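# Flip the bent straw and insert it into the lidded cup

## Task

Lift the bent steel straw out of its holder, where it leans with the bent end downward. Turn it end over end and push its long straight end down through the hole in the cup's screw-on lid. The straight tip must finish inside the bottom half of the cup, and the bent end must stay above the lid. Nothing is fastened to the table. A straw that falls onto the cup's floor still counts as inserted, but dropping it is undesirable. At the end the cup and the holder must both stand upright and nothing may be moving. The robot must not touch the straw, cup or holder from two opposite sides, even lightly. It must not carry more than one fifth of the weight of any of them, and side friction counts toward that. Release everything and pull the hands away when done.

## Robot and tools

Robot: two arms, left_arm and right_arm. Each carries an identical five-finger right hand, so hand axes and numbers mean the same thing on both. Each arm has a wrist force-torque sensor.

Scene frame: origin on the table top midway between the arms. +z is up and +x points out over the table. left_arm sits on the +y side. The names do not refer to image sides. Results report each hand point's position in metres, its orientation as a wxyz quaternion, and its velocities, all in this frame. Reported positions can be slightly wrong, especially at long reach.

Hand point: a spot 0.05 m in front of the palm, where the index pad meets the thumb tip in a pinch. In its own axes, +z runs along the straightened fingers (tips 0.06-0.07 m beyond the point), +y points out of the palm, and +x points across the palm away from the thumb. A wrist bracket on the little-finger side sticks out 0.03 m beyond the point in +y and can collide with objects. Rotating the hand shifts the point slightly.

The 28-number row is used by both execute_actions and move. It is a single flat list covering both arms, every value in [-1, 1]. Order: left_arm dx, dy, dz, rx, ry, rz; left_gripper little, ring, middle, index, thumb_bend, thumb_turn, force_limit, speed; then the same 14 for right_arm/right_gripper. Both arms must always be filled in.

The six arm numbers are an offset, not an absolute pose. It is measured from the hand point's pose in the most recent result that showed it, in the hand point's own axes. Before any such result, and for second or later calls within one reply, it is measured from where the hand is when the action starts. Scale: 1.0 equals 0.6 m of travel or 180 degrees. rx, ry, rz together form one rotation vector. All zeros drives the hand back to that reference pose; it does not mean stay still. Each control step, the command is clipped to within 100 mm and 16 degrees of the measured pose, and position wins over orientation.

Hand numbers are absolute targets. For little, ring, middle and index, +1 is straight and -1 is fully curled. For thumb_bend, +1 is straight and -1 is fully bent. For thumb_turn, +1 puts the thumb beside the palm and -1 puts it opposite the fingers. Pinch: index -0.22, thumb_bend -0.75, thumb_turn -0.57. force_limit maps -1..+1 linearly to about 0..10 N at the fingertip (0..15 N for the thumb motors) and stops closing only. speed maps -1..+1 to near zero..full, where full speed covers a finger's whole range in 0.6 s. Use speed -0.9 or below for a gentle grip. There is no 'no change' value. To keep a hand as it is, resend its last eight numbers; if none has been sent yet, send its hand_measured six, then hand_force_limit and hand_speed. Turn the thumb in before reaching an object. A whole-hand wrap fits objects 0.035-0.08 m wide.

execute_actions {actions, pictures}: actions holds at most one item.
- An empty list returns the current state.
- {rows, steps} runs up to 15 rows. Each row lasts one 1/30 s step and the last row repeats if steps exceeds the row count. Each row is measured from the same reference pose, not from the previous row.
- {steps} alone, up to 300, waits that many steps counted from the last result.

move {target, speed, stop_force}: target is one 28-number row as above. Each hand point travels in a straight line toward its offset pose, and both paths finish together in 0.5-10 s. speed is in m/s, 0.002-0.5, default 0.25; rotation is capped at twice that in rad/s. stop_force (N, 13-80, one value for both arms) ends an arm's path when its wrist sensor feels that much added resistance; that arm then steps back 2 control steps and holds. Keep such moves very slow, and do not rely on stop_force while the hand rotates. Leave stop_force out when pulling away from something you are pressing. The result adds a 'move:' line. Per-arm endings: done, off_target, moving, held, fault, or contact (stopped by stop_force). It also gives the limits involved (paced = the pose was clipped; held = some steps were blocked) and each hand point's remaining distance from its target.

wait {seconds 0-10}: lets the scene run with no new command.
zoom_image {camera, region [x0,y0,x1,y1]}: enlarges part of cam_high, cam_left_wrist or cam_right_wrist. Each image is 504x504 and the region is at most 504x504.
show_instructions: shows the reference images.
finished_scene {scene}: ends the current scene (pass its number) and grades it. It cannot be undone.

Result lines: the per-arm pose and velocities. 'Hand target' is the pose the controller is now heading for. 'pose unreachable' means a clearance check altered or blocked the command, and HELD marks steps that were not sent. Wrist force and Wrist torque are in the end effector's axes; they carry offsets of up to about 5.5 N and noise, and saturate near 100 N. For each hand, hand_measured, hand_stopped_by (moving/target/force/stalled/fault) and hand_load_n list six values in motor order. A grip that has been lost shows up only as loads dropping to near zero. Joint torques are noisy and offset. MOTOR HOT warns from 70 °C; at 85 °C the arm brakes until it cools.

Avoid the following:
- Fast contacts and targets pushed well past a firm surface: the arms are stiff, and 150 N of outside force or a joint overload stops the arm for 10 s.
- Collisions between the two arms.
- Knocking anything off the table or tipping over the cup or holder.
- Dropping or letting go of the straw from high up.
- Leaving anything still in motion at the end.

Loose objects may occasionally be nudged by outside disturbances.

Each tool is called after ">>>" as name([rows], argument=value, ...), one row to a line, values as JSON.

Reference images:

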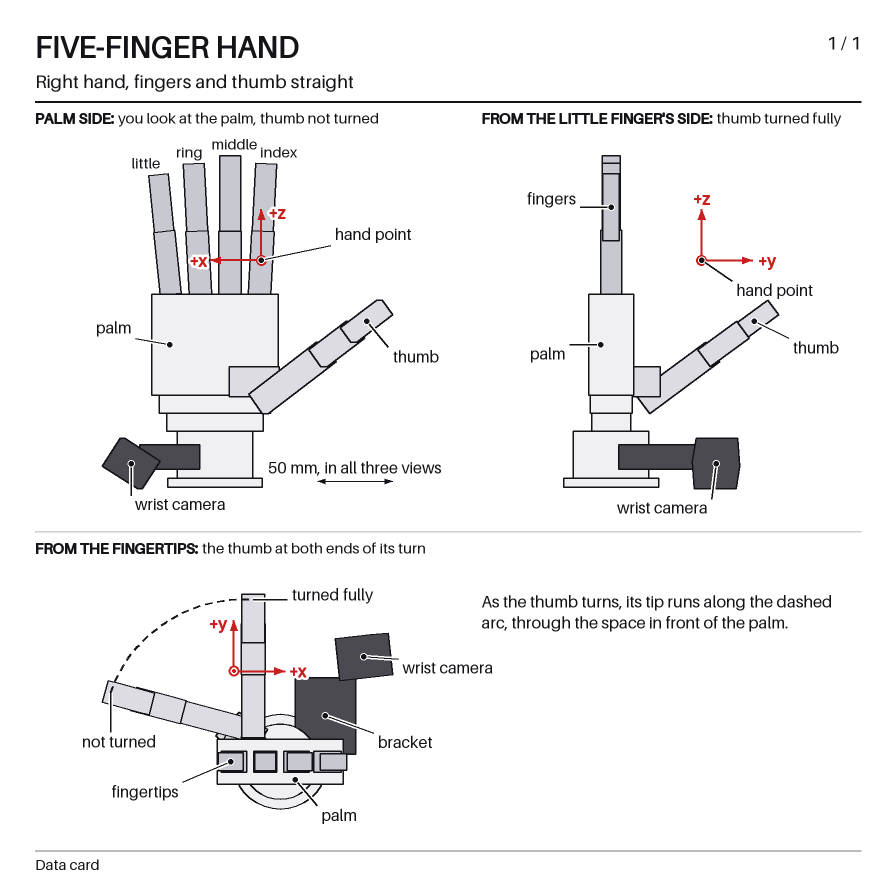

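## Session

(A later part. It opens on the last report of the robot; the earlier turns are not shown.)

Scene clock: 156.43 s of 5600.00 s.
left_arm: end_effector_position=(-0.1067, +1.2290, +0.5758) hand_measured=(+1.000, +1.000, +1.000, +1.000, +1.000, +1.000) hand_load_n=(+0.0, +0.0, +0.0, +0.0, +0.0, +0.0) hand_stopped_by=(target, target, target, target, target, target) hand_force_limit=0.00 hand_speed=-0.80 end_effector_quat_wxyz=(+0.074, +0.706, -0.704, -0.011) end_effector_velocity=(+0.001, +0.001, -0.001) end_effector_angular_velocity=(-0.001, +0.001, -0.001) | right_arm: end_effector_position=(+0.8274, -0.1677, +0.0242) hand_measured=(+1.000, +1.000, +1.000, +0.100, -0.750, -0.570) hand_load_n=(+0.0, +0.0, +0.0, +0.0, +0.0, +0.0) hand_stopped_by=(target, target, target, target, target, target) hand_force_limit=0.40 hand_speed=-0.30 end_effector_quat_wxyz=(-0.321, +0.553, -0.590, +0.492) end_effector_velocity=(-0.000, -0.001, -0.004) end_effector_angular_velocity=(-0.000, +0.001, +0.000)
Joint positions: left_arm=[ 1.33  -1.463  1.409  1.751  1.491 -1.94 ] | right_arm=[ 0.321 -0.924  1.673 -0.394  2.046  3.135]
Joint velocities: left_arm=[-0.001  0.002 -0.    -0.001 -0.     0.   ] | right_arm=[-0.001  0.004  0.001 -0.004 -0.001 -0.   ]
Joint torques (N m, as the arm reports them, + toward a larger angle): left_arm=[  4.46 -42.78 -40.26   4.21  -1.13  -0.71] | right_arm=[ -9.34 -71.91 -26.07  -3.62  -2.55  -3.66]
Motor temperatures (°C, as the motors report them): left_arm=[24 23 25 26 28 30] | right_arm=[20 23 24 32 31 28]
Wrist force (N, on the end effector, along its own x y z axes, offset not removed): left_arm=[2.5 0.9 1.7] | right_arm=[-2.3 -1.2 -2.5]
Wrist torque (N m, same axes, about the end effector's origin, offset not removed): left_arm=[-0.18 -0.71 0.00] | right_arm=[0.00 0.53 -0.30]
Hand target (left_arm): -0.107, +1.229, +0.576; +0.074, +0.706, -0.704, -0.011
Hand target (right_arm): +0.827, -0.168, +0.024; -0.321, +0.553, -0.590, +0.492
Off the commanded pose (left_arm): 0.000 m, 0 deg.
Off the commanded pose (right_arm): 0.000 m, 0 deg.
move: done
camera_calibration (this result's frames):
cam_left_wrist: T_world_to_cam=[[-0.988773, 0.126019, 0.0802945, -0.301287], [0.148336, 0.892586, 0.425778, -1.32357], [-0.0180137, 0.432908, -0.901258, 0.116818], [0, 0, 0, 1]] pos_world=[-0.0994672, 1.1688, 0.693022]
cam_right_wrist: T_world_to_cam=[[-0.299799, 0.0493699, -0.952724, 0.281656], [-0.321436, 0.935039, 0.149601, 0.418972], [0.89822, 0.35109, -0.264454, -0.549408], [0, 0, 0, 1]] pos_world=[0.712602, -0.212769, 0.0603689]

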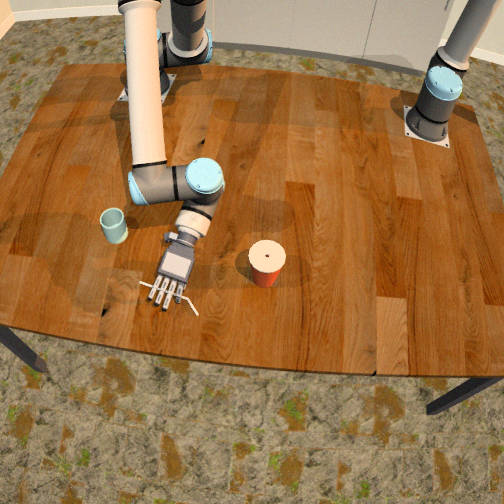

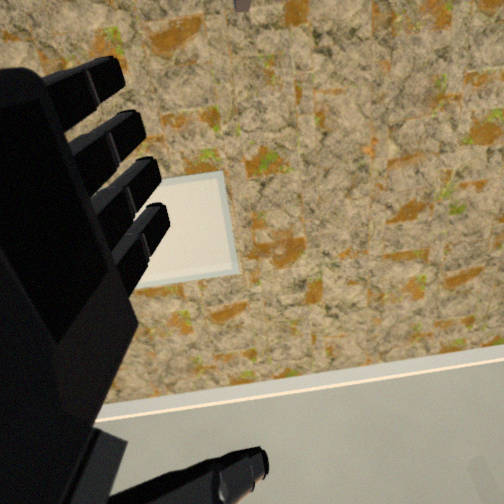

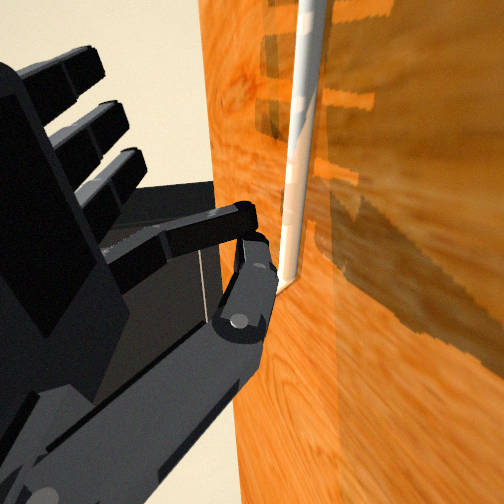

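>>> move(target=[0,0,0,0,0,0,1,1,1,1,1,1,0,-0.8, -0.0044,0.025,0.008,0,0,0,1,1,1,0.1,-0.75,-0.57,0.4,-0.3], speed=0.008, stop_force=13)

>>> zoom_image(camera="cam_right_wrist", region=[180, 150, 360, 330])

Scene clock: 160.80 s of 5600.00 s.
left_arm: end_effector_position=(-0.1067, +1.2290, +0.5758) hand_measured=(+1.000, +1.000, +1.000, +1.000, +1.000, +1.000) hand_load_n=(+0.0, +0.0, +0.0, +0.0, +0.0, +0.0) hand_stopped_by=(target, target, target, target, target, target) hand_force_limit=0.00 hand_speed=-0.80 end_effector_quat_wxyz=(+0.074, +0.706, -0.704, -0.011) end_effector_velocity=(-0.000, +0.000, +0.001) end_effector_angular_velocity=(+0.003, -0.001, +0.000) | right_arm: end_effector_position=(+0.8274, -0.1676, +0.0116) hand_measured=(+1.000, +1.000, +1.000, +0.100, -0.750, -0.570) hand_load_n=(+0.0, +0.0, +0.0, -1.0, +0.0, +0.0) hand_stopped_by=(target, target, target, target, target, target) hand_force_limit=0.40 hand_speed=-0.30 end_effector_quat_wxyz=(-0.322, +0.553, -0.590, +0.492) end_effector_velocity=(-0.002, -0.001, +0.001) end_effector_angular_velocity=(-0.001, +0.004, -0.001)
Joint positions: left_arm=[ 1.33  -1.463  1.409  1.751  1.491 -1.94 ] | right_arm=[ 0.322 -0.91   1.677 -0.413  2.046  3.135]
Joint velocities: left_arm=[ 0.    -0.001 -0.001 -0.001 -0.    -0.   ] | right_arm=[-0.    -0.003  0.002  0.006  0.     0.   ]
Joint torques (N m, as the arm reports them, + toward a larger angle): left_arm=[  3.38 -43.98 -39.82   4.23  -1.1   -0.53] | right_arm=[  6.26 -71.07 -23.2    7.63   1.19   2.21]
Motor temperatures (°C, as the motors report them): left_arm=[24 23 25 26 28 30] | right_arm=[20 23 24 32 31 28]
Wrist force (N, on the end effector, along its own x y z axes, offset not removed): left_arm=[4.8 -7.7 2.4] | right_arm=[2.0 -16.4 -10.1]
Wrist torque (N m, same axes, about the end effector's origin, offset not removed): left_arm=[-1.76 -0.91 -0.14] | right_arm=[0.77 0.85 0.05]
Hand target (left_arm): -0.107, +1.229, +0.576; +0.074, +0.706, -0.704, -0.011
Hand target (right_arm): +0.827, -0.168, +0.012; -0.322, +0.553, -0.590, +0.492
Off the commanded pose (left_arm): 0.000 m, 0 deg.
Off the commanded pose (right_arm): 0.003 m, 0 deg.
move: contact (right_arm)
camera_calibration (this result's frames):
cam_left_wrist: T_world_to_cam=[[-0.988773, 0.126019, 0.0802944, -0.301286], [0.148335, 0.892586, 0.425778, -1.32357], [-0.0180137, 0.432908, -0.901258, 0.116818], [0, 0, 0, 1]] pos_world=[-0.0994672, 1.1688, 0.693022]
cam_right_wrist: T_world_to_cam=[[-0.299418, 0.0494669, -0.952839, 0.269352], [-0.321536, 0.935008, 0.14958, 0.420866], [0.898311, 0.351159, -0.264053, -0.552857], [0, 0, 0, 1]] pos_world=[0.71261, -0.212697, 0.0477122]

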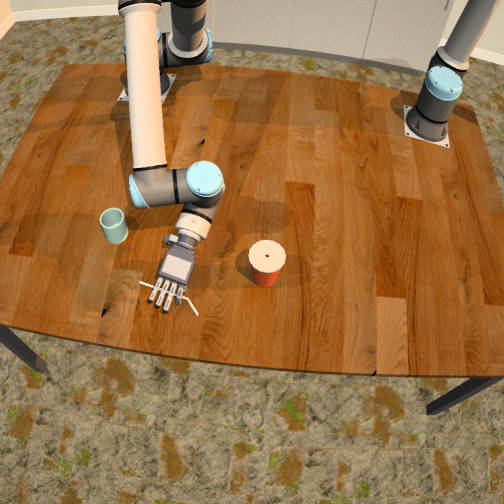

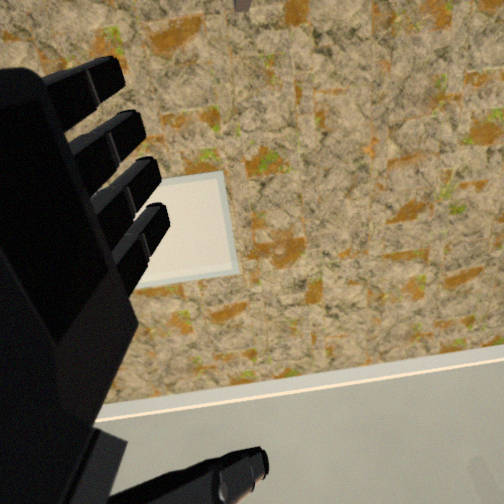

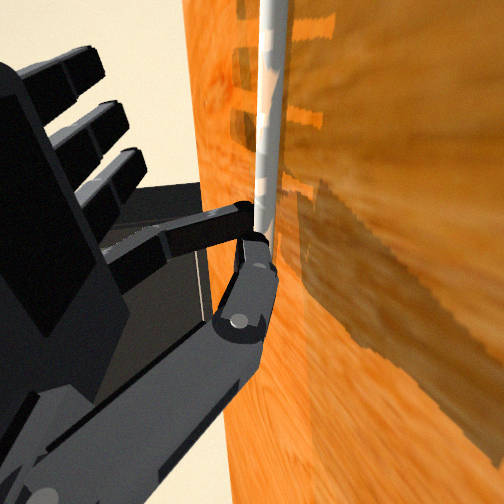

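Region (180, 150, 360, 330) of cam_right_wrist's 504x504 image, scaled by 2.800, with more detail than that image has.

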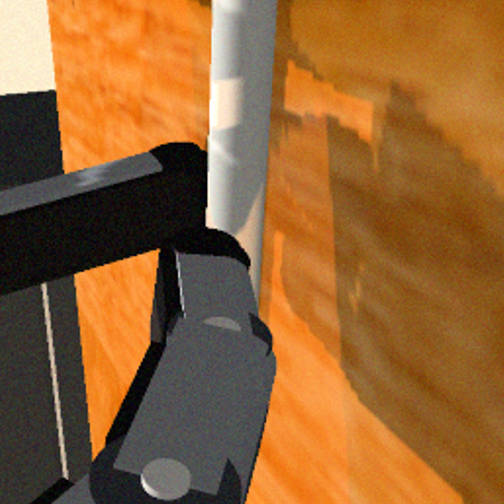

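>>> move(target=[0,0,0,0,0,0,1,1,1,1,1,1,0,-0.8, 0,0.002,0,0.033,0,0,1,1,1,0.1,-0.68,-0.57,0.4,-0.85], speed=0.05)

>>> move(target=[0,0,0,0,0,0,1,1,1,1,1,1,0,-0.8, 0,0,0,0,0,0,1,1,1,-0.4,-0.68,-0.57,0.3,-0.88], speed=0.05)

>>> zoom_image(camera="cam_right_wrist", region=[180, 150, 360, 330])

Scene clock: 165.07 s of 5600.00 s.
left_arm: end_effector_position=(-0.1067, +1.2290, +0.5758) hand_measured=(+1.000, +1.000, +1.000, +1.000, +1.000, +1.000) hand_load_n=(+0.0, +0.0, +0.0, +0.0, +0.0, +0.0) hand_stopped_by=(target, target, target, target, target, target) hand_force_limit=0.00 hand_speed=-0.80 end_effector_quat_wxyz=(+0.074, +0.706, -0.704, -0.011) end_effector_velocity=(-0.000, -0.001, +0.001) end_effector_angular_velocity=(-0.001, +0.000, +0.000) | right_arm: end_effector_position=(+0.8270, -0.1677, +0.0105) hand_measured=(+1.000, +1.000, +1.000, +0.100, -0.680, -0.570) hand_load_n=(+0.0, +0.0, +0.0, +0.0, +0.0, +0.0) hand_stopped_by=(target, target, target, target, target, target) hand_force_limit=0.40 hand_speed=-0.85 end_effector_quat_wxyz=(-0.349, +0.536, -0.565, +0.522) end_effector_velocity=(-0.001, -0.001, -0.000) end_effector_angular_velocity=(-0.002, -0.012, +0.002)
Joint positions: left_arm=[ 1.33  -1.463  1.409  1.751  1.491 -1.94 ] | right_arm=[ 0.324 -0.915  1.741 -0.586  2.046  3.084]
Joint velocities: left_arm=[ 0.    -0.001  0.     0.002  0.     0.   ] | right_arm=[-0.    -0.001  0.01  -0.023 -0.001 -0.006]
Joint torques (N m, as the arm reports them, + toward a larger angle): left_arm=[  4.63 -43.25 -40.85   4.11  -1.24  -0.41] | right_arm=[  5.93 -91.83 -24.84  -4.99  -2.52  -4.12]
Motor temperatures (°C, as the motors report them): left_arm=[24 23 25 26 28 30] | right_arm=[20 23 24 32 31 28]
Wrist force (N, on the end effector, along its own x y z axes, offset not removed): left_arm=[-0.5 0.1 -3.4] | right_arm=[-0.9 0.4 -3.5]
Wrist torque (N m, same axes, about the end effector's origin, offset not removed): left_arm=[-0.08 -0.12 -0.37] | right_arm=[0.37 0.44 -0.02]
Hand target (left_arm): -0.107, +1.229, +0.576; +0.074, +0.706, -0.704, -0.011
Hand target (right_arm): +0.827, -0.168, +0.010; -0.350, +0.535, -0.564, +0.522
Off the commanded pose (left_arm): 0.000 m, 0 deg.
Off the commanded pose (right_arm): 0.000 m, 0 deg.
move: done
camera_calibration (this result's frames):
cam_left_wrist: T_world_to_cam=[[-0.988773, 0.126019, 0.0802945, -0.301287], [0.148336, 0.892586, 0.425778, -1.32357], [-0.0180136, 0.432908, -0.901258, 0.116818], [0, 0, 0, 1]] pos_world=[-0.0994672, 1.1688, 0.693022]
cam_right_wrist: T_world_to_cam=[[-0.204402, 0.0272666, -0.978507, 0.186123], [-0.349452, 0.931714, 0.0989603, 0.444086], [0.914387, 0.362169, -0.180916, -0.565109], [0, 0, 0, 1]] pos_world=[0.709958, -0.214171, 0.0359381]

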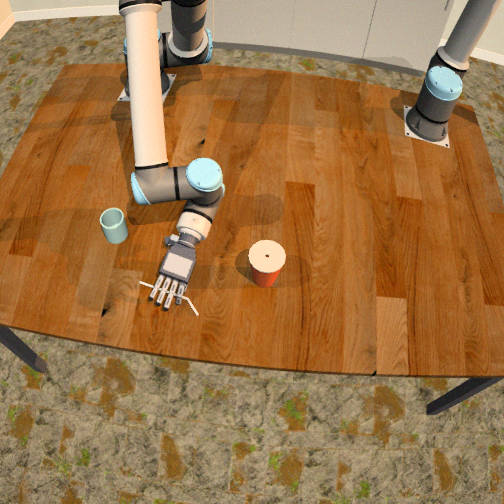

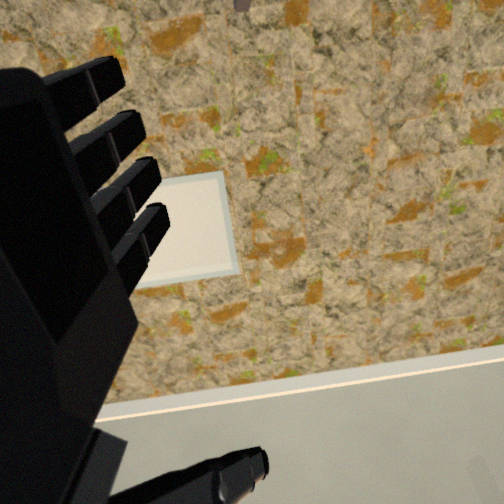

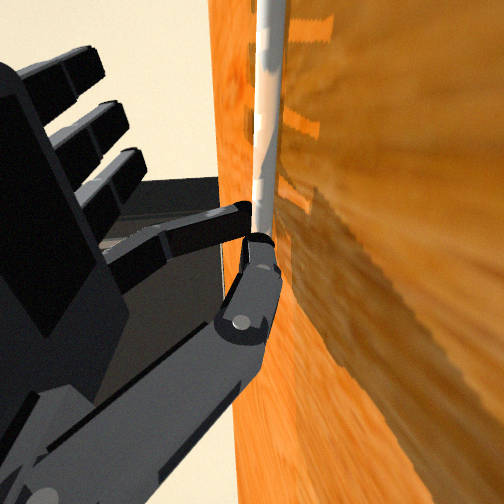

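Scene clock: 165.70 s of 5600.00 s.
left_arm: end_effector_position=(-0.1067, +1.2290, +0.5758) hand_measured=(+1.000, +1.000, +1.000, +1.000, +1.000, +1.000) hand_load_n=(+0.0, +0.0, +0.0, +0.0, +0.0, +0.0) hand_stopped_by=(target, target, target, target, target, target) hand_force_limit=0.00 hand_speed=-0.80 end_effector_quat_wxyz=(+0.074, +0.706, -0.704, -0.011) end_effector_velocity=(+0.001, +0.001, -0.001) end_effector_angular_velocity=(-0.002, +0.001, -0.001) | right_arm: end_effector_position=(+0.8270, -0.1677, +0.0106) hand_measured=(+1.000, +1.000, +1.000, +0.030, -0.680, -0.570) hand_load_n=(+0.0, +0.0, +0.0, +6.5, +0.0, +0.0) hand_stopped_by=(target, target, target, force, target, target) hand_force_limit=0.30 hand_speed=-0.88 end_effector_quat_wxyz=(-0.349, +0.536, -0.565, +0.522) end_effector_velocity=(-0.000, +0.000, -0.002) end_effector_angular_velocity=(-0.001, +0.002, +0.000)
Joint positions: left_arm=[ 1.33  -1.463  1.409  1.751  1.491 -1.94 ] | right_arm=[ 0.324 -0.915  1.741 -0.586  2.045  3.084]
Joint velocities: left_arm=[-0.001  0.002 -0.    -0.     0.    -0.   ] | right_arm=[ 0.     0.002 -0.     0.001  0.    -0.   ]
Joint torques (N m, as the arm reports them, + toward a larger angle): left_arm=[  4.15 -42.7  -40.49   4.23  -0.95  -0.7 ] | right_arm=[  5.13 -78.93 -27.01   6.48  -1.3    2.67]
Motor temperatures (°C, as the motors report them): left_arm=[24 23 25 26 28 30] | right_arm=[20 23 24 32 31 28]
Wrist force (N, on the end effector, along its own x y z axes, offset not removed): left_arm=[1.1 -3.4 3.0] | right_arm=[-2.5 -13.8 1.5]
Wrist torque (N m, same axes, about the end effector's origin, offset not removed): left_arm=[-0.91 -0.43 -0.13] | right_arm=[-0.52 0.83 -0.38]
Hand target (left_arm): -0.107, +1.229, +0.576; +0.074, +0.706, -0.704, -0.011
Hand target (right_arm): +0.827, -0.168, +0.010; -0.349, +0.536, -0.565, +0.522
Off the commanded pose (left_arm): 0.000 m, 0 deg.
Off the commanded pose (right_arm): 0.000 m, 0 deg.
move: done
camera_calibration (this result's frames):
cam_left_wrist: T_world_to_cam=[[-0.988773, 0.126019, 0.0802945, -0.301287], [0.148336, 0.892586, 0.425778, -1.32357], [-0.0180136, 0.432908, -0.901258, 0.116818], [0, 0, 0, 1]] pos_world=[-0.0994672, 1.1688, 0.693022]
cam_right_wrist: T_world_to_cam=[[-0.204273, 0.0272961, -0.978533, 0.186116], [-0.3495, 0.931697, 0.0989493, 0.444106], [0.914397, 0.36221, -0.180781, -0.565142], [0, 0, 0, 1]] pos_world=[0.709998, -0.214153, 0.0360097]

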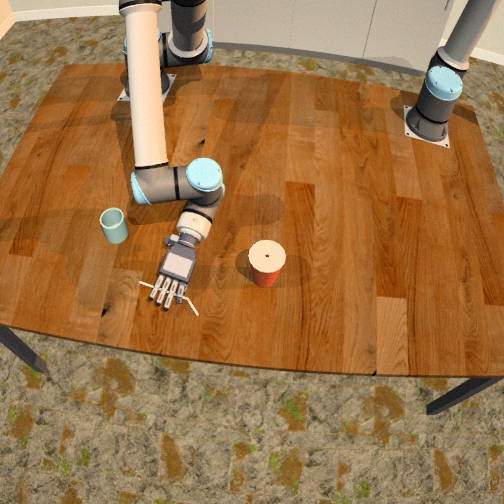

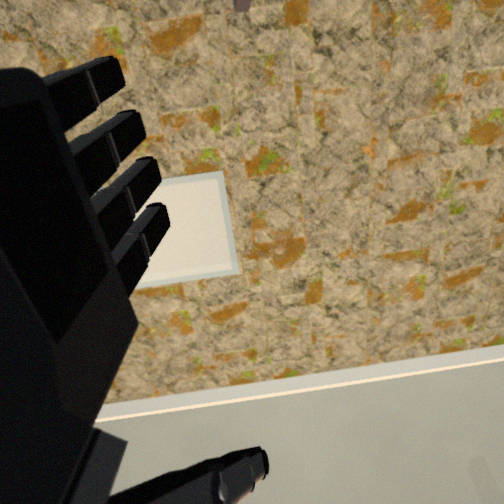

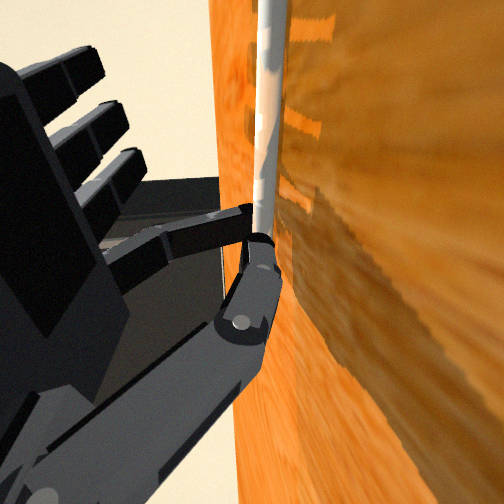

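Region (180, 150, 360, 330) of cam_right_wrist's 504x504 image, scaled by 2.800, with more detail than that image has.

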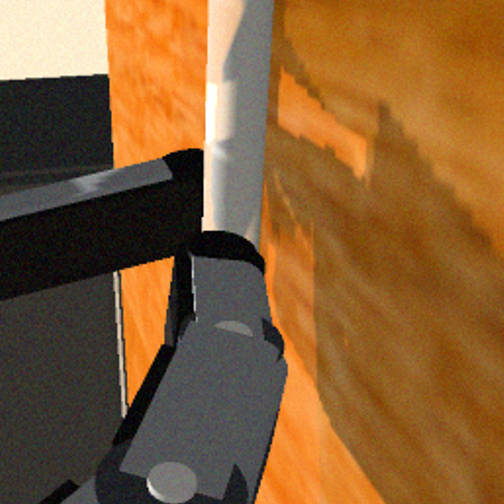

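Index hit the table; raise 2 mm, lower the thumb more, close again.

>>> move(target=[0,0,0,0,0,0,1,1,1,1,1,1,0,-0.8, 0,-0.004,0,0,0,0,1,1,1,-0.4,-0.63,-0.57,0.3,-0.88], speed=0.02)

>>> move(target=[0,0,0,0,0,0,1,1,1,1,1,1,0,-0.8, 0,0,0,0,0,0,1,1,1,-0.45,-0.63,-0.57,0.3,-0.88], speed=0.05)

>>> zoom_image(camera="cam_right_wrist", region=[180, 150, 360, 330])

Scene clock: 170.07 s of 5600.00 s.
left_arm: end_effector_position=(-0.1067, +1.2290, +0.5758) hand_measured=(+1.000, +1.000, +1.000, +1.000, +1.000, +1.000) hand_load_n=(+0.0, +0.0, +0.0, +0.0, +0.0, +0.0) hand_stopped_by=(target, target, target, target, target, target) hand_force_limit=0.00 hand_speed=-0.80 end_effector_quat_wxyz=(+0.074, +0.706, -0.704, -0.011) end_effector_velocity=(-0.000, -0.001, +0.001) end_effector_angular_velocity=(-0.001, +0.000, +0.000) | right_arm: end_effector_position=(+0.8276, -0.1674, +0.0127) hand_measured=(+1.000, +1.000, +1.000, +0.030, -0.630, -0.570) hand_load_n=(+0.0, +0.0, +0.0, +0.0, +0.0, +0.0) hand_stopped_by=(target, target, target, force, target, target) hand_force_limit=0.30 hand_speed=-0.88 end_effector_quat_wxyz=(-0.349, +0.536, -0.565, +0.522) end_effector_velocity=(+0.001, -0.000, +0.002) end_effector_angular_velocity=(+0.000, -0.002, -0.000)
Joint positions: left_arm=[ 1.33  -1.463  1.409  1.751  1.491 -1.94 ] | right_arm=[ 0.324 -0.917  1.739 -0.582  2.046  3.084]
Joint velocities: left_arm=[ 0.    -0.001  0.     0.001  0.    -0.   ] | right_arm=[-0.    -0.002 -0.002  0.001  0.    -0.   ]
Joint torques (N m, as the arm reports them, + toward a larger angle): left_arm=[  4.6  -44.08 -40.26   4.22  -1.28  -0.58] | right_arm=[  8.01 -88.73 -37.16   3.67   2.99   3.05]
Motor temperatures (°C, as the motors report them): left_arm=[24 23 25 26 28 30] | right_arm=[20 23 24 32 31 28]
Wrist force (N, on the end effector, along its own x y z axes, offset not removed): left_arm=[-0.1 2.2 2.0] | right_arm=[-3.2 -1.2 -2.8]
Wrist torque (N m, same axes, about the end effector's origin, offset not removed): left_arm=[-0.26 -0.05 -0.16] | right_arm=[-0.05 0.58 -0.22]
Hand target (left_arm): -0.107, +1.229, +0.576; +0.074, +0.706, -0.704, -0.011
Hand target (right_arm): +0.828, -0.167, +0.013; -0.349, +0.536, -0.565, +0.522
Off the commanded pose (left_arm): 0.000 m, 0 deg.
Off the commanded pose (right_arm): 0.000 m, 0 deg.
After step 90, 0.67 s passed at rest.
move: done
camera_calibration (this result's frames):
cam_left_wrist: T_world_to_cam=[[-0.988773, 0.126019, 0.0802945, -0.301287], [0.148336, 0.892586, 0.425778, -1.32357], [-0.0180138, 0.432908, -0.901258, 0.116818], [0, 0, 0, 1]] pos_world=[-0.0994672, 1.1688, 0.693022]
cam_right_wrist: T_world_to_cam=[[-0.204338, 0.0272775, -0.97852, 0.188362], [-0.349491, 0.9317, 0.0989544, 0.44383], [0.914386, 0.362204, -0.180849, -0.565321], [0, 0, 0, 1]] pos_world=[0.710526, -0.213893, 0.03816]

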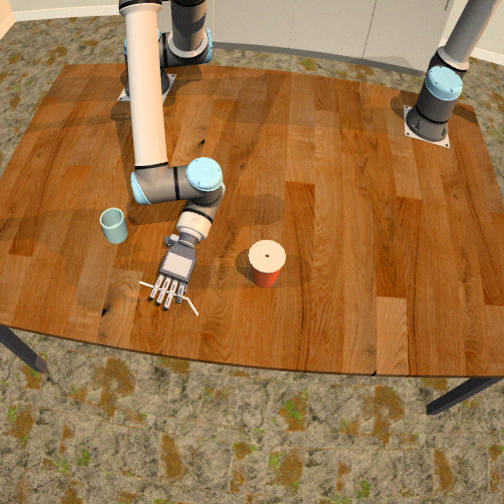

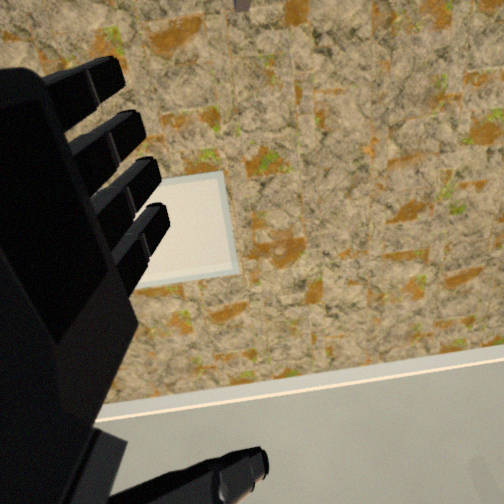

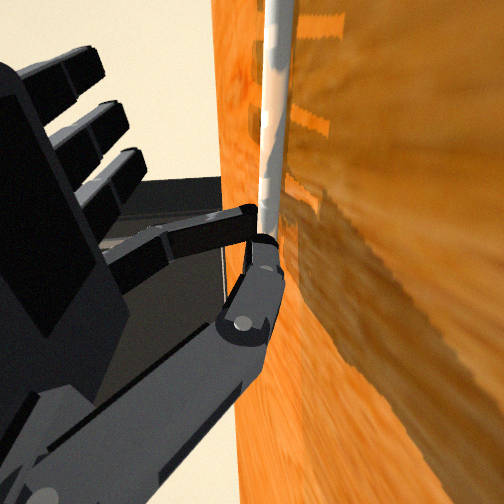

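Scene clock: 171.23 s of 5600.00 s.
left_arm: end_effector_position=(-0.1067, +1.2290, +0.5758) hand_measured=(+1.000, +1.000, +1.000, +1.000, +1.000, +1.000) hand_load_n=(+0.0, +0.0, +0.0, +0.0, +0.0, +0.0) hand_stopped_by=(target, target, target, target, target, target) hand_force_limit=0.00 hand_speed=-0.80 end_effector_quat_wxyz=(+0.074, +0.706, -0.704, -0.011) end_effector_velocity=(+0.000, -0.000, -0.000) end_effector_angular_velocity=(-0.001, -0.000, -0.000) | right_arm: end_effector_position=(+0.8276, -0.1674, +0.0127) hand_measured=(+1.000, +1.000, +1.000, -0.148, -0.630, -0.570) hand_load_n=(+0.0, +0.0, +0.0, +7.0, +1.0, -0.5) hand_stopped_by=(target, target, target, force, target, target) hand_force_limit=0.30 hand_speed=-0.88 end_effector_quat_wxyz=(-0.349, +0.536, -0.565, +0.522) end_effector_velocity=(+0.001, +0.000, +0.002) end_effector_angular_velocity=(+0.000, -0.002, -0.001)
Joint positions: left_arm=[ 1.33  -1.463  1.409  1.751  1.491 -1.94 ] | right_arm=[ 0.324 -0.917  1.739 -0.582  2.046  3.084]
Joint velocities: left_arm=[-0.001  0.     0.     0.     0.    -0.   ] | right_arm=[ 0.    -0.001 -0.001 -0.001  0.001  0.   ]
Joint torques (N m, as the arm reports them, + toward a larger angle): left_arm=[  2.82 -44.93 -40.27   4.3   -1.11  -0.51] | right_arm=[  3.7  -74.69 -23.12  -1.59   2.82   2.86]
Motor temperatures (°C, as the motors report them): left_arm=[24 23 25 26 28 30] | right_arm=[20 23 24 32 31 28]
Wrist force (N, on the end effector, along its own x y z axes, offset not removed): left_arm=[-0.6 3.0 -0.6] | right_arm=[0.2 -5.6 -3.8]
Wrist torque (N m, same axes, about the end effector's origin, offset not removed): left_arm=[0.20 0.15 -0.27] | right_arm=[0.05 0.18 -0.04]
Hand target (left_arm): -0.107, +1.229, +0.576; +0.074, +0.706, -0.704, -0.011
Hand target (right_arm): +0.828, -0.167, +0.013; -0.349, +0.536, -0.565, +0.522
Off the commanded pose (left_arm): 0.000 m, 0 deg.
Off the commanded pose (right_arm): 0.000 m, 0 deg.
move: done
camera_calibration (this result's frames):
cam_left_wrist: T_world_to_cam=[[-0.988773, 0.126019, 0.0802945, -0.301287], [0.148336, 0.892586, 0.425778, -1.32357], [-0.0180137, 0.432908, -0.901258, 0.116818], [0, 0, 0, 1]] pos_world=[-0.0994672, 1.1688, 0.693022]
cam_right_wrist: T_world_to_cam=[[-0.204321, 0.0272824, -0.978524, 0.188394], [-0.349493, 0.931699, 0.098953, 0.443827], [0.914389, 0.362206, -0.180831, -0.565329], [0, 0, 0, 1]] pos_world=[0.710538, -0.213887, 0.0382013]

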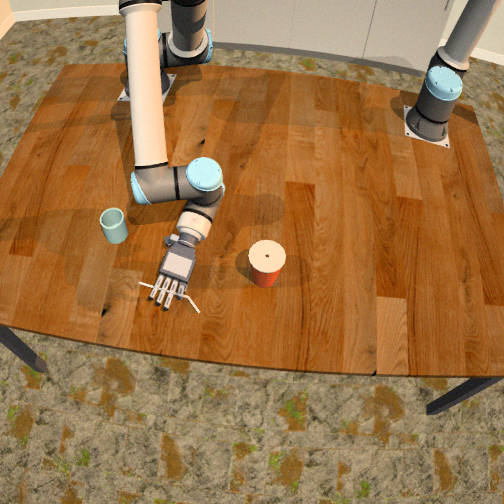

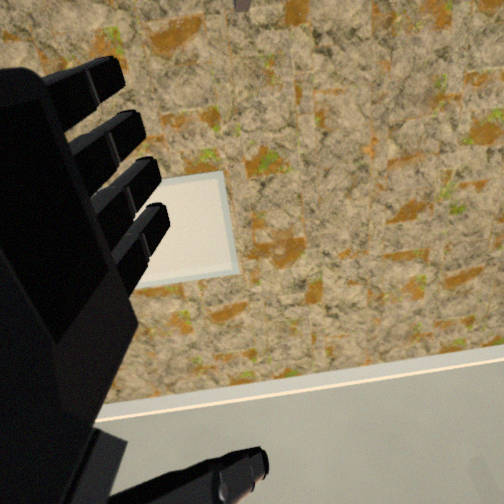

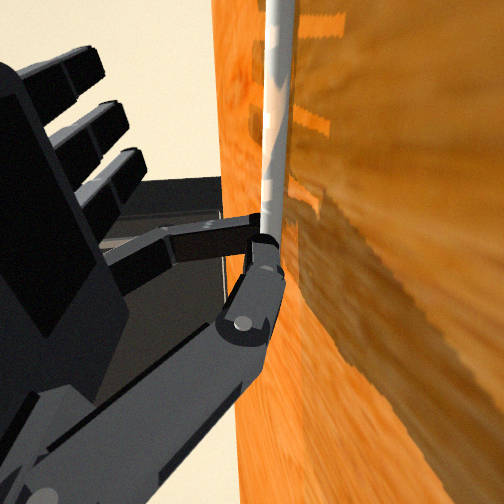

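Region (180, 150, 360, 330) of cam_right_wrist's 504x504 image, scaled by 2.800, with more detail than that image has.

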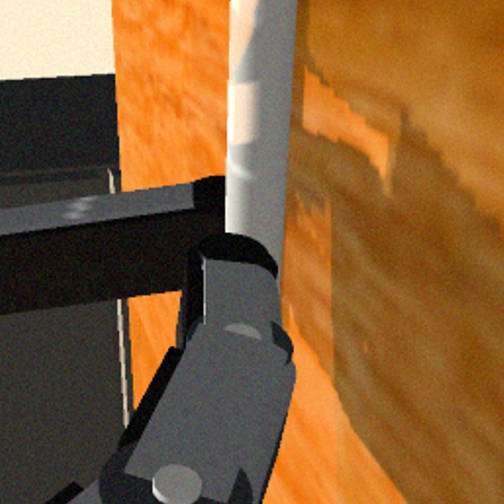

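>>> move(target=[0,0,0,0,0,0,1,1,1,1,1,1,0,-0.8, 0.05,-0.29,-0.063,0,0,0,1,1,1,-0.45,-0.63,-0.57,0.3,-0.88], speed=0.06)

Scene clock: 176.13 s of 5600.00 s.
left_arm: end_effector_position=(-0.1067, +1.2290, +0.5758) hand_measured=(+1.000, +1.000, +1.000, +1.000, +1.000, +1.000) hand_load_n=(+0.0, +0.0, +0.0, +0.0, +0.0, +0.0) hand_stopped_by=(target, target, target, target, target, target) hand_force_limit=0.00 hand_speed=-0.80 end_effector_quat_wxyz=(+0.074, +0.706, -0.704, -0.011) end_effector_velocity=(+0.000, +0.001, -0.001) end_effector_angular_velocity=(-0.001, +0.001, -0.001) | right_arm: end_effector_position=(+0.8275, -0.1679, +0.1930) hand_measured=(+1.000, +1.000, +1.000, -0.148, -0.630, -0.570) hand_load_n=(+0.0, +0.0, +0.0, +0.0, +0.0, +0.0) hand_stopped_by=(target, target, target, force, target, target) hand_force_limit=0.30 hand_speed=-0.88 end_effector_quat_wxyz=(-0.349, +0.536, -0.565, +0.522) end_effector_velocity=(-0.000, -0.000, +0.001) end_effector_angular_velocity=(-0.001, +0.002, +0.000)
Joint positions: left_arm=[ 1.33  -1.463  1.409  1.751  1.491 -1.94 ] | right_arm=[ 0.324 -1.106  1.658 -0.312  2.045  3.083]
Joint velocities: left_arm=[-0.001  0.001 -0.     0.    -0.     0.   ] | right_arm=[-0.    -0.001 -0.002  0.004 -0.    -0.001]
Joint torques (N m, as the arm reports them, + toward a larger angle): left_arm=[  4.69 -44.79 -40.     4.23  -0.89  -0.56] | right_arm=[-11.59 -85.56 -45.5    3.66  -2.76  -1.08]
Motor temperatures (°C, as the motors report them): left_arm=[24 23 25 26 28 30] | right_arm=[20 23 24 32 31 28]
Wrist force (N, on the end effector, along its own x y z axes, offset not removed): left_arm=[-1.6 -4.9 0.3] | right_arm=[1.2 -1.2 2.1]
Wrist torque (N m, same axes, about the end effector's origin, offset not removed): left_arm=[-1.03 -0.04 -0.47] | right_arm=[-0.29 -0.06 0.15]
Hand target (left_arm): -0.107, +1.229, +0.576; +0.074, +0.706, -0.704, -0.011
Hand target (right_arm): +0.828, -0.168, +0.193; -0.349, +0.536, -0.565, +0.522
Off the commanded pose (left_arm): 0.000 m, 0 deg.
Off the commanded pose (right_arm): 0.001 m, 0 deg.
move: done
camera_calibration (this result's frames):
cam_right_wrist: T_world_to_cam=[[-0.204323, 0.027207, -0.978525, 0.36476], [-0.349512, 0.931699, 0.0988854, 0.426473], [0.914382, 0.362211, -0.180858, -0.532475], [0, 0, 0, 1]] pos_world=[0.710472, -0.214401, 0.218453]

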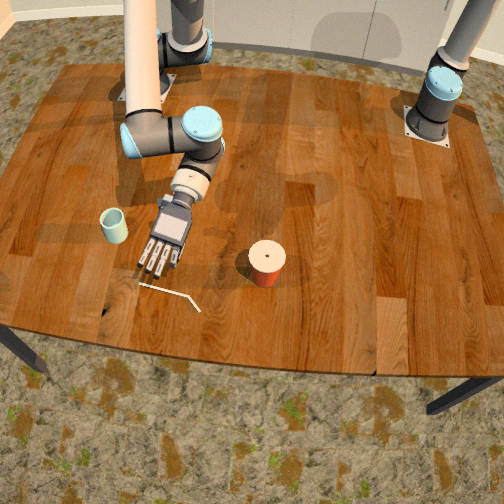

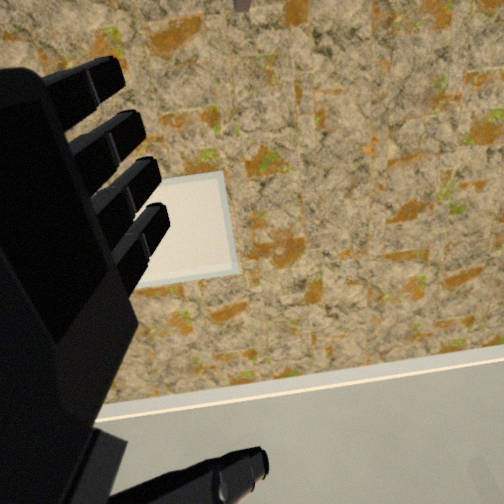

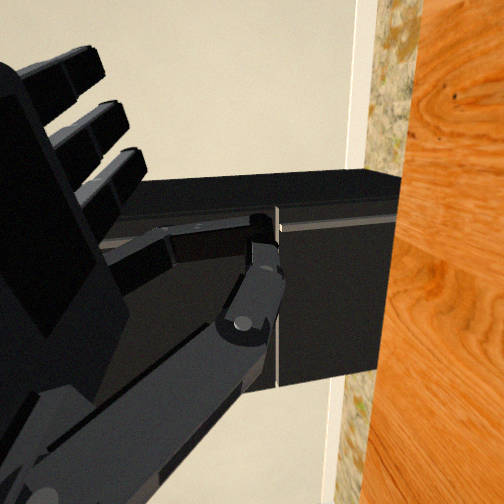

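>>> move(target=[0,0,0,0,0,0,1,1,1,1,1,1,0,-0.8, -0.047,0.275,0.054,0,0,0,1,1,1,-0.05,-0.56,-0.57,0.3,-0.88], speed=0.15)

>>> move(target=[0,0,0,0,0,0,1,1,1,1,1,1,0,-0.8, -0.004,0.024,0.005,0,0,0,1,1,1,-0.05,-0.56,-0.57,0.3,-0.88], speed=0.006, stop_force=13)

>>> zoom_image(camera="cam_right_wrist", region=[180, 150, 360, 330])

Scene clock: 180.97 s of 5600.00 s.
left_arm: end_effector_position=(-0.1067, +1.2290, +0.5758) hand_measured=(+1.000, +1.000, +1.000, +1.000, +1.000, +1.000) hand_load_n=(+0.0, +0.0, +0.0, +0.0, +0.0, +0.0) hand_stopped_by=(target, target, target, target, target, target) hand_force_limit=0.00 hand_speed=-0.80 end_effector_quat_wxyz=(+0.074, +0.706, -0.704, -0.011) end_effector_velocity=(+0.001, +0.000, -0.001) end_effector_angular_velocity=(-0.003, +0.001, -0.001) | right_arm: end_effector_position=(+0.8242, -0.1670, +0.0228) hand_measured=(+1.000, +1.000, +1.000, -0.050, -0.560, -0.570) hand_load_n=(+0.0, +0.0, +0.0, +0.0, +0.0, +0.0) hand_stopped_by=(target, target, target, target, target, target) hand_force_limit=0.30 hand_speed=-0.88 end_effector_quat_wxyz=(-0.349, +0.536, -0.565, +0.522) end_effector_velocity=(+0.001, -0.000, -0.001) end_effector_angular_velocity=(-0.001, -0.002, -0.001)
Joint positions: left_arm=[ 1.33  -1.463  1.409  1.751  1.491 -1.94 ] | right_arm=[ 0.326 -0.933  1.743 -0.57   2.047  3.084]
Joint velocities: left_arm=[-0.001  0.002  0.001  0.001 -0.    -0.   ] | right_arm=[-0.     0.001  0.    -0.004  0.001 -0.001]
Joint torques (N m, as the arm reports them, + toward a larger angle): left_arm=[  4.85 -45.08 -40.7    4.34  -1.01  -0.37] | right_arm=[  7.2  -67.49 -24.97  -4.69   3.08  -3.96]
Motor temperatures (°C, as the motors report them): left_arm=[24 23 25 26 28 30] | right_arm=[20 23 24 32 31 28]
Wrist force (N, on the end effector, along its own x y z axes, offset not removed): left_arm=[2.6 1.5 -5.7] | right_arm=[-3.1 -0.9 -1.4]
Wrist torque (N m, same axes, about the end effector's origin, offset not removed): left_arm=[0.31 -0.43 -0.11] | right_arm=[-0.07 0.70 -0.18]
Hand target (left_arm): -0.107, +1.229, +0.576; +0.074, +0.706, -0.704, -0.011
Hand target (right_arm): +0.824, -0.167, +0.023; -0.349, +0.536, -0.565, +0.522
Off the commanded pose (left_arm): 0.000 m, 0 deg.
Off the commanded pose (right_arm): 0.000 m, 0 deg.
After step 90, 0.13 s passed at rest.
move: done
camera_calibration (this result's frames):
cam_left_wrist: T_world_to_cam=[[-0.988773, 0.126019, 0.0802943, -0.301286], [0.148336, 0.892586, 0.425778, -1.32357], [-0.0180136, 0.432908, -0.901258, 0.116818], [0, 0, 0, 1]] pos_world=[-0.0994672, 1.1688, 0.693022]
cam_right_wrist: T_world_to_cam=[[-0.204333, 0.0272324, -0.978523, 0.197582], [-0.349503, 0.931699, 0.0989119, 0.441246], [0.914383, 0.362208, -0.180859, -0.560593], [0, 0, 0, 1]] pos_world=[0.707186, -0.213438, 0.0483055]

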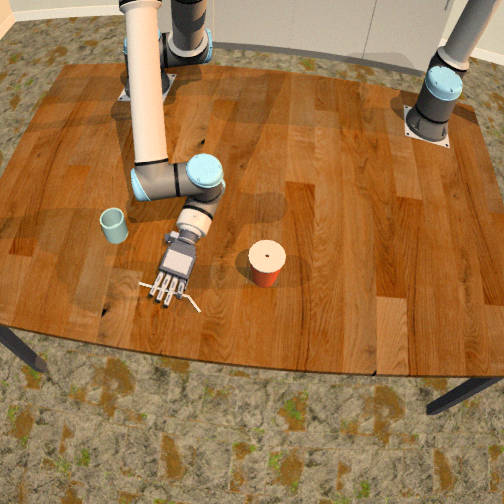

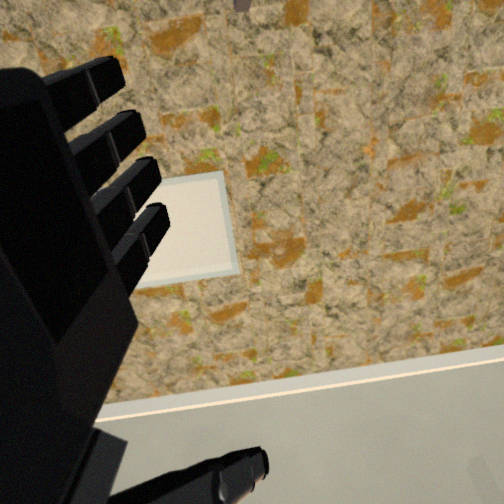

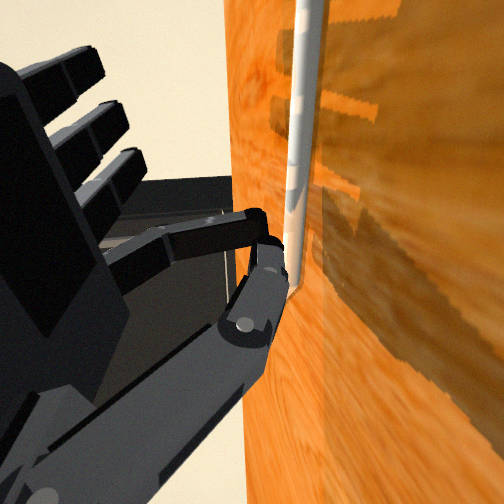

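Scene clock: 183.30 s of 5600.00 s.
left_arm: end_effector_position=(-0.1067, +1.2290, +0.5758) hand_measured=(+1.000, +1.000, +1.000, +1.000, +1.000, +1.000) hand_load_n=(+0.0, +0.0, +0.0, +0.0, +0.0, +0.0) hand_stopped_by=(target, target, target, target, target, target) hand_force_limit=0.00 hand_speed=-0.80 end_effector_quat_wxyz=(+0.074, +0.706, -0.704, -0.011) end_effector_velocity=(+0.001, -0.000, +0.000) end_effector_angular_velocity=(+0.001, -0.001, -0.001) | right_arm: end_effector_position=(+0.8242, -0.1670, +0.0113) hand_measured=(+1.000, +1.000, +1.000, -0.050, -0.560, -0.570) hand_load_n=(+0.0, +0.0, +0.0, -1.5, +0.0, +0.0) hand_stopped_by=(target, target, target, target, target, target) hand_force_limit=0.30 hand_speed=-0.88 end_effector_quat_wxyz=(-0.349, +0.536, -0.564, +0.522) end_effector_velocity=(-0.000, +0.000, +0.001) end_effector_angular_velocity=(+0.000, +0.002, +0.001)
Joint positions: left_arm=[ 1.33  -1.463  1.409  1.751  1.491 -1.94 ] | right_arm=[ 0.326 -0.919  1.746 -0.587  2.047  3.084]
Joint velocities: left_arm=[-0.001 -0.001  0.    -0.     0.     0.   ] | right_arm=[ 0.    -0.001 -0.001  0.005 -0.001  0.001]
Joint torques (N m, as the arm reports them, + toward a larger angle): left_arm=[  3.98 -45.24 -39.7    4.48  -1.13  -0.63] | right_arm=[  6.24 -75.03 -18.18   6.65   1.64   1.09]
Motor temperatures (°C, as the motors report them): left_arm=[24 23 25 26 28 30] | right_arm=[20 23 24 32 31 28]
Wrist force (N, on the end effector, along its own x y z axes, offset not removed): left_arm=[0.1 -3.0 -2.3] | right_arm=[5.0 -18.7 -6.0]
Wrist torque (N m, same axes, about the end effector's origin, offset not removed): left_arm=[-0.69 0.06 -0.49] | right_arm=[-0.09 0.11 0.15]
Hand target (left_arm): -0.107, +1.229, +0.576; +0.074, +0.706, -0.704, -0.011
Hand target (right_arm): +0.824, -0.167, +0.012; -0.349, +0.536, -0.564, +0.522
Off the commanded pose (left_arm): 0.000 m, 0 deg.
Off the commanded pose (right_arm): 0.003 m, 0 deg.
move: contact (right_arm)
camera_calibration (this result's frames):
cam_left_wrist: T_world_to_cam=[[-0.988773, 0.126019, 0.0802945, -0.301287], [0.148336, 0.892586, 0.425778, -1.32357], [-0.0180137, 0.432908, -0.901258, 0.116818], [0, 0, 0, 1]] pos_world=[-0.0994672, 1.1688, 0.693022]
cam_right_wrist: T_world_to_cam=[[-0.203903, 0.0273299, -0.97861, 0.185942], [-0.349503, 0.931707, 0.0988422, 0.442384], [0.914479, 0.362181, -0.180426, -0.562781], [0, 0, 0, 1]] pos_world=[0.70718, -0.213426, 0.0366983]

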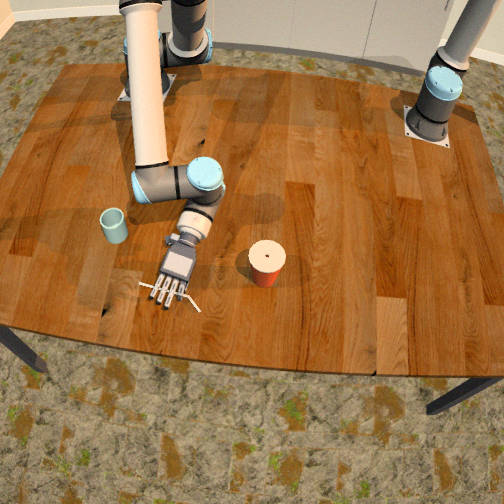

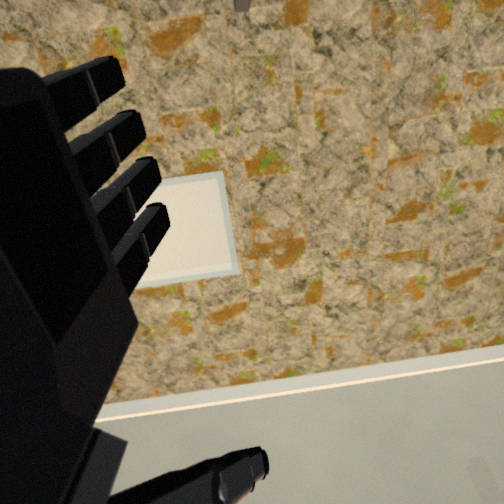

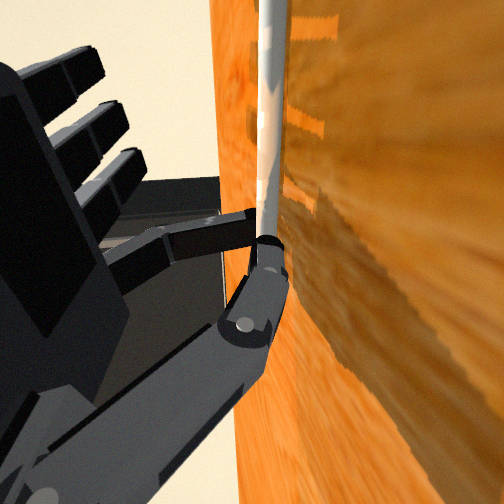

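Region (180, 150, 360, 330) of cam_right_wrist's 504x504 image, scaled by 2.800, with more detail than that image has.

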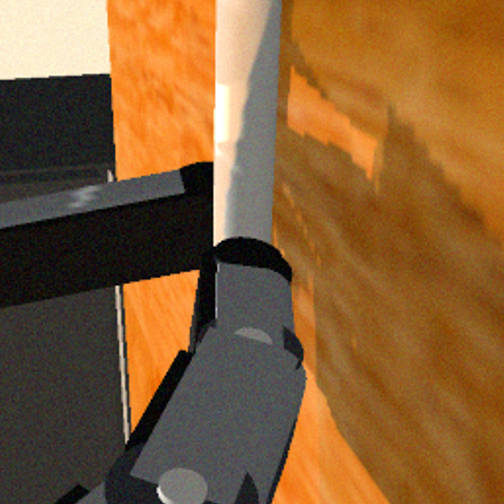

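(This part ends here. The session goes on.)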